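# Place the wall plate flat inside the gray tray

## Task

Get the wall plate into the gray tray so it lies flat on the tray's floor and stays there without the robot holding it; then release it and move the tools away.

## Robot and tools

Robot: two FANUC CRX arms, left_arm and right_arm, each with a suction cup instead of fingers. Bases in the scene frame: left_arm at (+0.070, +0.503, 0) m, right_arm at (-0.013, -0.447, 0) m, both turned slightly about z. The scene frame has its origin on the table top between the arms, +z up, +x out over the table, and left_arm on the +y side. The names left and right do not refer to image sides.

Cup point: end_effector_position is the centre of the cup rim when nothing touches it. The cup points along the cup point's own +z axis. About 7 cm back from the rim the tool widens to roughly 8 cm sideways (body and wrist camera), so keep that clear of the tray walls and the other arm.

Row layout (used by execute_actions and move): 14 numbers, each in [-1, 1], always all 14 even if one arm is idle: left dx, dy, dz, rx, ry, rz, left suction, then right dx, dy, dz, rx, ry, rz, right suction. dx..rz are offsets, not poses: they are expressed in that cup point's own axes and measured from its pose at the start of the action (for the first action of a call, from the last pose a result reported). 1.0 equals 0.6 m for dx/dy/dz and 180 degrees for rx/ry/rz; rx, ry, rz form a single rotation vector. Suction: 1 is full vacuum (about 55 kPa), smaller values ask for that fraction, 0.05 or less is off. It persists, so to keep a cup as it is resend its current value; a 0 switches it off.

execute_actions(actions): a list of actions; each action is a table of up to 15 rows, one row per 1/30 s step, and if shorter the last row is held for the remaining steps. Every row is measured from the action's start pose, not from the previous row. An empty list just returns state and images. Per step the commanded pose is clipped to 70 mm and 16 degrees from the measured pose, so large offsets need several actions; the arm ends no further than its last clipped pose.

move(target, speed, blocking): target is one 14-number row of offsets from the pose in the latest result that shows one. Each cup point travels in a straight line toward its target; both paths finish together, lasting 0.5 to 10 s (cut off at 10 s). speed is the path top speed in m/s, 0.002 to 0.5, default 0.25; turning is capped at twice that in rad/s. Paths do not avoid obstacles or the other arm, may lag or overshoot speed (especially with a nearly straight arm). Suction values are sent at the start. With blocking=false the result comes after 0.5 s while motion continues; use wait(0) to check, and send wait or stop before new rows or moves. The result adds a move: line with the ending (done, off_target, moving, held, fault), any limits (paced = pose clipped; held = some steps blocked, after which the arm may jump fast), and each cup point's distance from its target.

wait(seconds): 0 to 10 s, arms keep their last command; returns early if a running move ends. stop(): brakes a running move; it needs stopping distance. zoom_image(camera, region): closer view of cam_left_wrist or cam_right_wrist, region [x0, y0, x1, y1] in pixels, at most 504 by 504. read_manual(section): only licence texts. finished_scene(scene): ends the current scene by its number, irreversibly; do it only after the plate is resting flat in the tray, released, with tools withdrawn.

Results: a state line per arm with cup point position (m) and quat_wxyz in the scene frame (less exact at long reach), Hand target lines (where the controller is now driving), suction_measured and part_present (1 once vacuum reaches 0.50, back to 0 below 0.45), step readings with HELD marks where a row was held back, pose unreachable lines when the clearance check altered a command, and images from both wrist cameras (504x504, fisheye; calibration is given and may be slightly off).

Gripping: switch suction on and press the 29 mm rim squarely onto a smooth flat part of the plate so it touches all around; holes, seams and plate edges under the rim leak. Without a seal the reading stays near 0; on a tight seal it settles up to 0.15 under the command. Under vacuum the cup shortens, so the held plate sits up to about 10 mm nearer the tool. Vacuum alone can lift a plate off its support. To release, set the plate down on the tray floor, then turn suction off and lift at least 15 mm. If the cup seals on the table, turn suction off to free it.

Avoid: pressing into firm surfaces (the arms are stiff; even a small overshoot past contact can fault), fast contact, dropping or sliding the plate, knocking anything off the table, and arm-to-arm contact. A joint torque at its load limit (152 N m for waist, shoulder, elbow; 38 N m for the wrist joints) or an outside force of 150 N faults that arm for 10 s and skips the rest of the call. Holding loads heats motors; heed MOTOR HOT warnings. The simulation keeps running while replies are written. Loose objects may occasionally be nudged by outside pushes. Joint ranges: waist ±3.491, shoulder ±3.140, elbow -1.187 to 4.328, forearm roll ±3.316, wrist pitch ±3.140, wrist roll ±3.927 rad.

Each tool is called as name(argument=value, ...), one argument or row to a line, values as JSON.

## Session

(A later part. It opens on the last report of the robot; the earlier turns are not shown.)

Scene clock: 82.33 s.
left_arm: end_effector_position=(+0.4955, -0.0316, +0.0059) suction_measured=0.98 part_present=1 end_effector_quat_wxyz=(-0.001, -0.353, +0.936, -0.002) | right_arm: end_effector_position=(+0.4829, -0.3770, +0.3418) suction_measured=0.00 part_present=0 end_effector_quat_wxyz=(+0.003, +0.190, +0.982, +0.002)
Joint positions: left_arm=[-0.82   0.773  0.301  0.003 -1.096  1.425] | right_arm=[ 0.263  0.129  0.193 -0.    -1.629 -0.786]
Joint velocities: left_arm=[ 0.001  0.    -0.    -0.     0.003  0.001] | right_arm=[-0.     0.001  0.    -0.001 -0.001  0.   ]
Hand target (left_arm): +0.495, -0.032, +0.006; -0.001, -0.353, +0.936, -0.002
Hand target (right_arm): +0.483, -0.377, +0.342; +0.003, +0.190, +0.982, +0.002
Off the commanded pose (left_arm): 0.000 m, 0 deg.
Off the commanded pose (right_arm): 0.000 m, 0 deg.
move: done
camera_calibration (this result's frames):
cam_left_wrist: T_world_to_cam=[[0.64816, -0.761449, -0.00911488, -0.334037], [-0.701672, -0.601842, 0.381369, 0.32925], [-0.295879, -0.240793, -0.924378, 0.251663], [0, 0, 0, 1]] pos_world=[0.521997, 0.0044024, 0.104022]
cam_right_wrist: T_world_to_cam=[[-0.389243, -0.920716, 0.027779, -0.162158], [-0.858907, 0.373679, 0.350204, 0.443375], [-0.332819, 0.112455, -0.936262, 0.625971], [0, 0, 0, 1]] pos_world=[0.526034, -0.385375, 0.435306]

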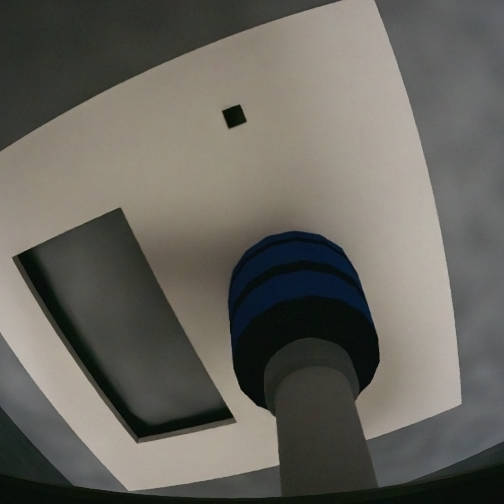

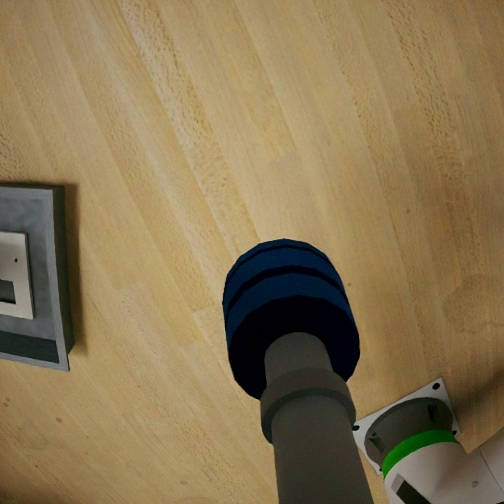

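move(
  target=[0, 0, 0.0035, 0, 0, 0, 1, 0, 0, 0, 0, 0, 0, 0],
  speed=0.006,
)

zoom_image(
  camera="cam_left_wrist",
  region=[0, 200, 260, 460],
)

zoom_image(
  camera="cam_right_wrist",
  region=[0, 220, 80, 330],
)

Scene clock: 85.73 s.
left_arm: end_effector_position=(+0.4955, -0.0316, +0.0038) suction_measured=1.00 part_present=1 end_effector_quat_wxyz=(-0.001, -0.353, +0.936, -0.002) | right_arm: end_effector_position=(+0.4829, -0.3770, +0.3418) suction_measured=0.00 part_present=0 end_effector_quat_wxyz=(+0.003, +0.190, +0.982, +0.002)
Joint positions: left_arm=[-0.82   0.776  0.3    0.004 -1.092  1.425] | right_arm=[ 0.263  0.129  0.193 -0.    -1.629 -0.786]
Joint velocities: left_arm=[ 0.001  0.     0.     0.    -0.001 -0.001] | right_arm=[ 0.    -0.    -0.     0.    -0.    -0.001]
Hand target (left_arm): +0.496, -0.032, +0.004; -0.001, -0.353, +0.936, -0.002
Hand target (right_arm): +0.483, -0.377, +0.342; +0.003, +0.190, +0.982, +0.002
Off the commanded pose (left_arm): 0.000 m, 0 deg.
Off the commanded pose (right_arm): 0.000 m, 0 deg.
move: done
camera_calibration (this result's frames):
cam_left_wrist: T_world_to_cam=[[0.648186, -0.761427, -0.0091056, -0.334088], [-0.701619, -0.601835, 0.381479, 0.329993], [-0.295948, -0.240881, -0.924333, 0.24975], [0, 0, 0, 1]] pos_world=[0.521994, 0.00437714, 0.101925]
cam_right_wrist: T_world_to_cam=[[-0.389243, -0.920716, 0.027779, -0.162158], [-0.858907, 0.373679, 0.350204, 0.443375], [-0.332819, 0.112455, -0.936261, 0.625971], [0, 0, 0, 1]] pos_world=[0.526034, -0.385375, 0.435306]

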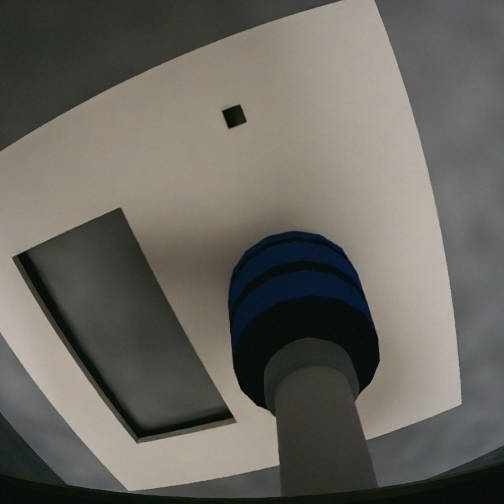

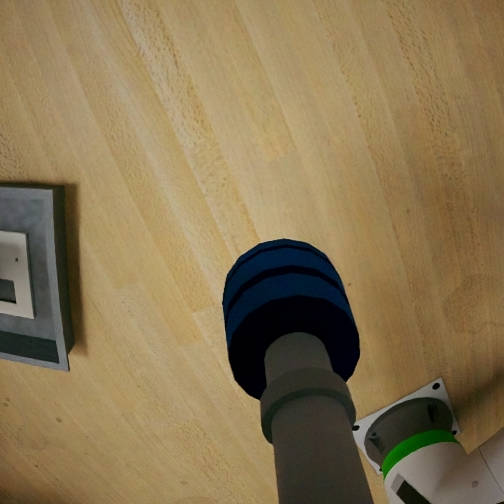

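Region (0, 200, 260, 460) of cam_left_wrist's 504x504 image, scaled by 1.938, with more detail than that image has.

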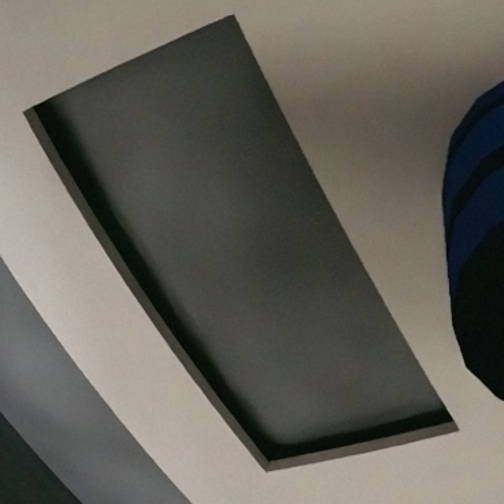

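Region (0, 220, 80, 330) of cam_right_wrist's 504x504 image, scaled by 4.582, with more detail than that image has; it fills the left 367 columns of this view, and the rest is white.

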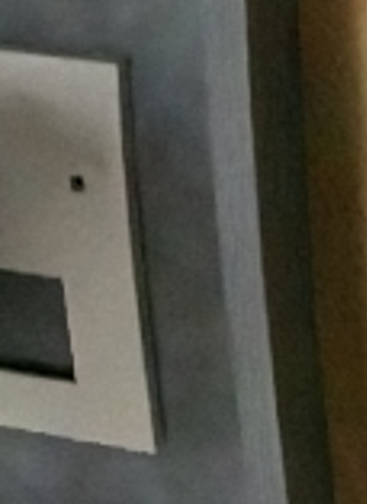

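move(
  target=[0, 0, 0.002, 0, 0, 0, 1, 0, 0, 0, 0, 0, 0, 0],
  speed=0.004,
)

zoom_image(
  camera="cam_left_wrist",
  region=[0, 200, 260, 460],
)

Scene clock: 87.70 s.
left_arm: end_effector_position=(+0.4955, -0.0316, +0.0026) suction_measured=0.99 part_present=1 end_effector_quat_wxyz=(-0.000, -0.353, +0.936, -0.002) | right_arm: end_effector_position=(+0.4829, -0.3770, +0.3418) suction_measured=0.00 part_present=0 end_effector_quat_wxyz=(+0.003, +0.190, +0.982, +0.002)
Joint positions: left_arm=[-0.82   0.777  0.299  0.003 -1.09   1.425] | right_arm=[ 0.263  0.129  0.193 -0.    -1.629 -0.786]
Joint velocities: left_arm=[-0.     0.    -0.    -0.     0.001  0.001] | right_arm=[-0.    -0.001 -0.     0.001 -0.     0.   ]
Hand target (left_arm): +0.495, -0.032, +0.003; -0.001, -0.353, +0.936, -0.002
Hand target (right_arm): +0.483, -0.377, +0.342; +0.003, +0.190, +0.982, +0.002
Off the commanded pose (left_arm): 0.000 m, 0 deg.
Off the commanded pose (right_arm): 0.000 m, 0 deg.
move: done
camera_calibration (this result's frames):
cam_left_wrist: T_world_to_cam=[[0.648174, -0.761439, -0.00902041, -0.334122], [-0.701692, -0.601832, 0.381348, 0.33051], [-0.295802, -0.24085, -0.924388, 0.24862], [0, 0, 0, 1]] pos_world=[0.522028, 0.00437816, 0.100768]
cam_right_wrist: T_world_to_cam=[[-0.389244, -0.920716, 0.027779, -0.162158], [-0.858907, 0.373679, 0.350204, 0.443375], [-0.332819, 0.112455, -0.936262, 0.625971], [0, 0, 0, 1]] pos_world=[0.526034, -0.385375, 0.435306]

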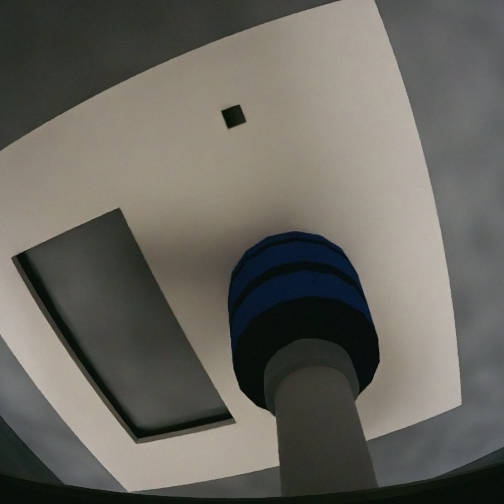

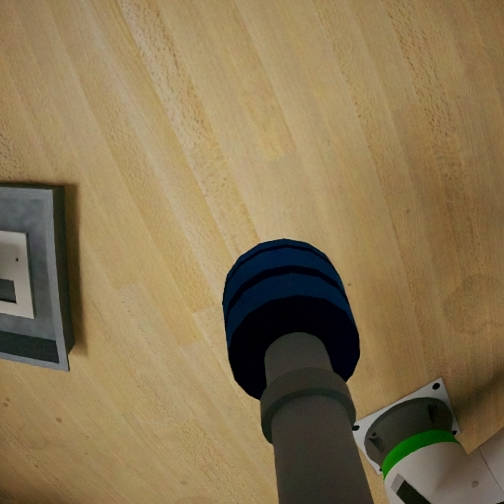

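Region (0, 200, 260, 460) of cam_left_wrist's 504x504 image, scaled by 1.938, with more detail than that image has.

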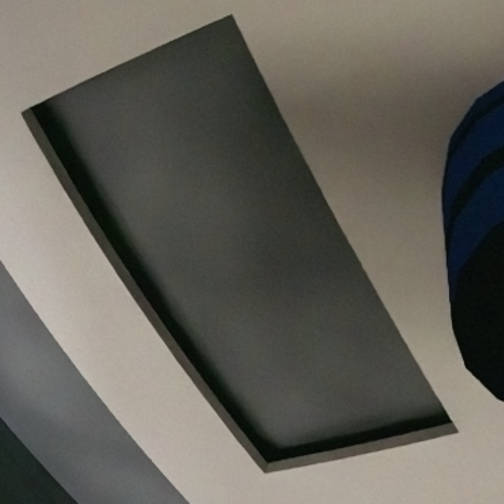

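execute_actions(
  actions=[
    [[0, 0, 0, 0, 0, 0, 0, 0, 0, 0, 0, 0, 0, 0]],
  ],
)

Scene clock: 88.77 s.
left_arm: end_effector_position=(+0.4955, -0.0316, +0.0026) suction_measured=0.00 part_present=0 end_effector_quat_wxyz=(-0.001, -0.353, +0.936, -0.002) | right_arm: end_effector_position=(+0.4829, -0.3770, +0.3418) suction_measured=0.00 part_present=0 end_effector_quat_wxyz=(+0.003, +0.190, +0.982, +0.002)
Joint positions: left_arm=[-0.82   0.777  0.299  0.004 -1.09   1.425] | right_arm=[ 0.263  0.129  0.193 -0.    -1.629 -0.786]
Joint velocities: left_arm=[-0.001 -0.    -0.    -0.     0.001  0.001] | right_arm=[ 0.    -0.     0.    -0.001 -0.001  0.001]
Hand target (left_arm): +0.496, -0.032, +0.003; -0.000, -0.353, +0.936, -0.002
Hand target (right_arm): +0.483, -0.377, +0.342; +0.003, +0.190, +0.982, +0.002
Off the commanded pose (left_arm): 0.000 m, 0 deg.
Off the commanded pose (right_arm): 0.000 m, 0 deg.
Step readings (end_effector_position):
0: left_arm (+0.4955, -0.0316, +0.0026) | right_arm (+0.4829, -0.3770, +0.3418)
1: left_arm (+0.4955, -0.0316, +0.0026) | right_arm (+0.4829, -0.3770, +0.3418)
2: left_arm (+0.4955, -0.0316, +0.0026) | right_arm (+0.4829, -0.3770, +0.3418)
4: left_arm (+0.4955, -0.0316, +0.0026) | right_arm (+0.4829, -0.3770, +0.3418)
8: left_arm (+0.4955, -0.0316, +0.0026) | right_arm (+0.4829, -0.3770, +0.3418)
15: end_effector_position above
camera_calibration (this result's frames):
cam_left_wrist: T_world_to_cam=[[0.648206, -0.761411, -0.00905356, -0.334127], [-0.70161, -0.601832, 0.3815, 0.330429], [-0.295927, -0.240939, -0.924324, 0.248656], [0, 0, 0, 1]] pos_world=[0.521999, 0.00436519, 0.100755]
cam_right_wrist: T_world_to_cam=[[-0.389244, -0.920716, 0.0277789, -0.162158], [-0.858907, 0.373679, 0.350204, 0.443375], [-0.332819, 0.112455, -0.936262, 0.625971], [0, 0, 0, 1]] pos_world=[0.526034, -0.385375, 0.435306]

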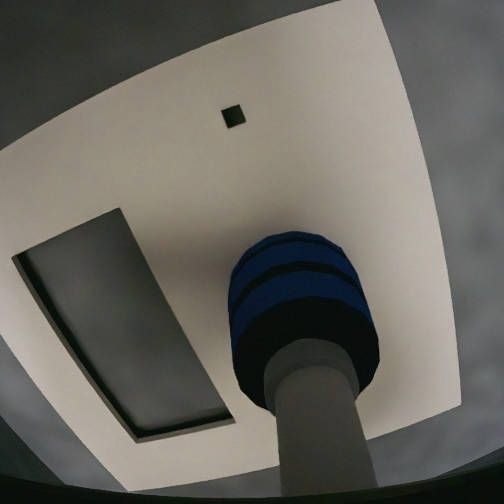

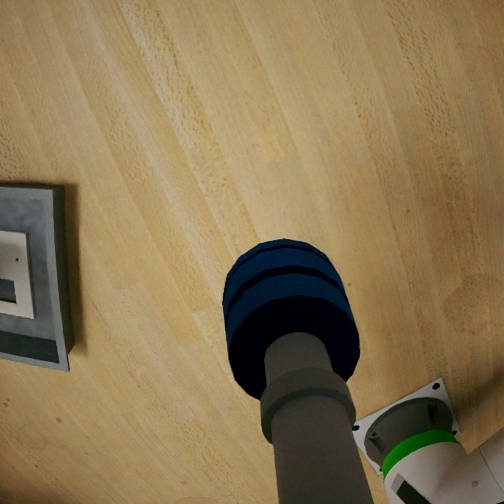

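move(
  target=[0, 0, -0.35, 0, 0, 0, 0, 0, 0, 0, 0, 0, 0, 0],
  speed=0.2,
)

Scene clock: 90.53 s.
left_arm: end_effector_position=(+0.4947, -0.0309, +0.2128) suction_measured=0.00 part_present=0 end_effector_quat_wxyz=(-0.001, -0.352, +0.936, -0.002) | right_arm: end_effector_position=(+0.4829, -0.3770, +0.3418) suction_measured=0.00 part_present=0 end_effector_quat_wxyz=(+0.003, +0.190, +0.982, +0.002)
Joint positions: left_arm=[-0.82   0.623  0.558  0.004 -1.502  1.425] | right_arm=[ 0.263  0.129  0.193 -0.    -1.629 -0.786]
Joint velocities: left_arm=[ 0.001 -0.     0.    -0.004 -0.001  0.001] | right_arm=[-0.     0.     0.001 -0.001  0.002 -0.001]
Hand target (left_arm): +0.495, -0.031, +0.213; -0.001, -0.352, +0.936, -0.002
Hand target (right_arm): +0.483, -0.377, +0.342; +0.003, +0.190, +0.982, +0.002
Off the commanded pose (left_arm): 0.001 m, 0 deg.
Off the commanded pose (right_arm): 0.000 m, 0 deg.
move: done
camera_calibration (this result's frames):
cam_left_wrist: T_world_to_cam=[[0.647311, -0.762172, -0.00904417, -0.330742], [-0.70214, -0.60086, 0.382057, 0.250249], [-0.296627, -0.240959, -0.924095, 0.443152], [0, 0, 0, 1]] pos_world=[0.521254, 0.00506382, 0.310913]
cam_right_wrist: T_world_to_cam=[[-0.389244, -0.920716, 0.0277791, -0.162158], [-0.858907, 0.373679, 0.350204, 0.443375], [-0.332819, 0.112455, -0.936261, 0.625971], [0, 0, 0, 1]] pos_world=[0.526034, -0.385375, 0.435306]

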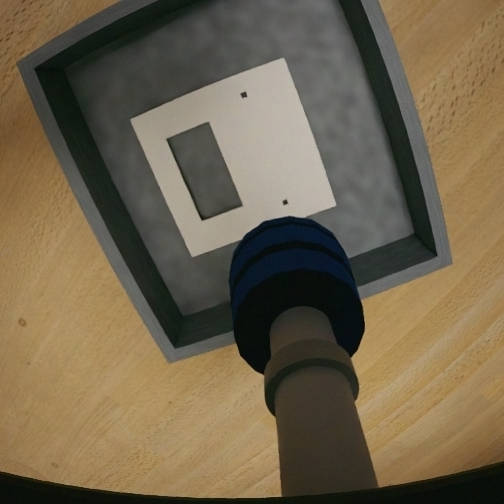

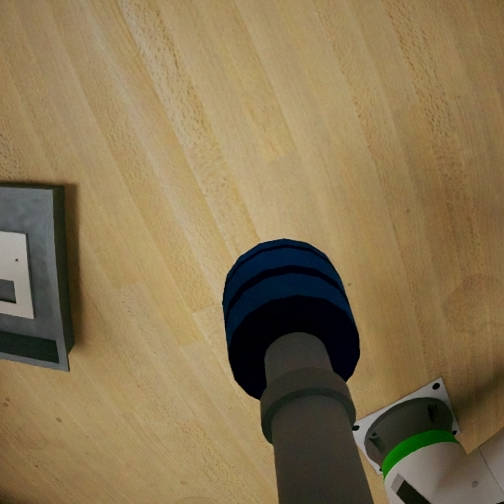

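move(
  target=[0, 0.38, -0.05, 0, 0, 0, 0, 0, 0, 0, 0, 0, 0, 0],
  speed=0.3,
)

Scene clock: 93.03 s.
left_arm: end_effector_position=(+0.3442, +0.1400, +0.2424) suction_measured=0.00 part_present=0 end_effector_quat_wxyz=(-0.001, -0.352, +0.936, -0.002) | right_arm: end_effector_position=(+0.4829, -0.3770, +0.3418) suction_measured=0.00 part_present=0 end_effector_quat_wxyz=(+0.003, +0.190, +0.982, +0.002)
Joint positions: left_arm=[-0.746  0.027 -0.149  0.004 -1.391  1.351] | right_arm=[ 0.263  0.129  0.193 -0.    -1.629 -0.786]
Joint velocities: left_arm=[ 0.    -0.001 -0.001 -0.     0.     0.   ] | right_arm=[-0.    -0.001  0.     0.     0.    -0.   ]
Hand target (left_arm): +0.344, +0.140, +0.242; -0.001, -0.352, +0.936, -0.002
Hand target (right_arm): +0.483, -0.377, +0.342; +0.003, +0.190, +0.982, +0.002
Off the commanded pose (left_arm): 0.001 m, 0 deg.
Off the commanded pose (right_arm): 0.000 m, 0 deg.
move: done
camera_calibration (this result's frames):
cam_left_wrist: T_world_to_cam=[[0.647572, -0.761953, -0.0088725, -0.102913], [-0.702086, -0.601138, 0.381718, 0.236103], [-0.296184, -0.24096, -0.924236, 0.466908], [0, 0, 0, 1]] pos_world=[0.370699, 0.176021, 0.340496]
cam_right_wrist: T_world_to_cam=[[-0.389244, -0.920716, 0.027779, -0.162158], [-0.858907, 0.373679, 0.350204, 0.443375], [-0.332819, 0.112455, -0.936261, 0.625971], [0, 0, 0, 1]] pos_world=[0.526034, -0.385375, 0.435306]

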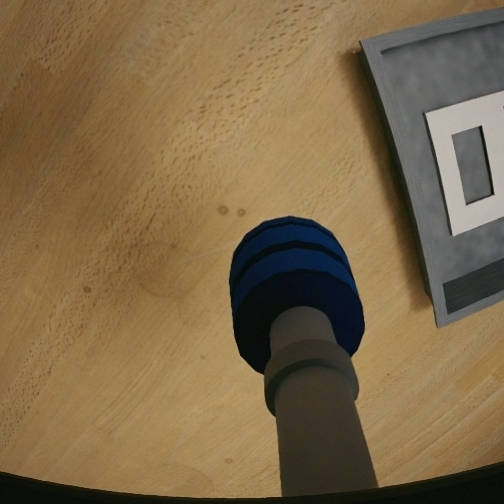

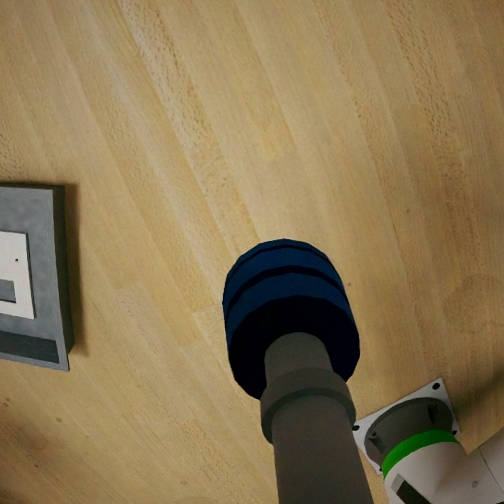

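The plate is lying flat in the tray and the arm is clear, so I'm ending scene 1.

finished_scene(
  scene=1,
)

The scene is finished: the task was done.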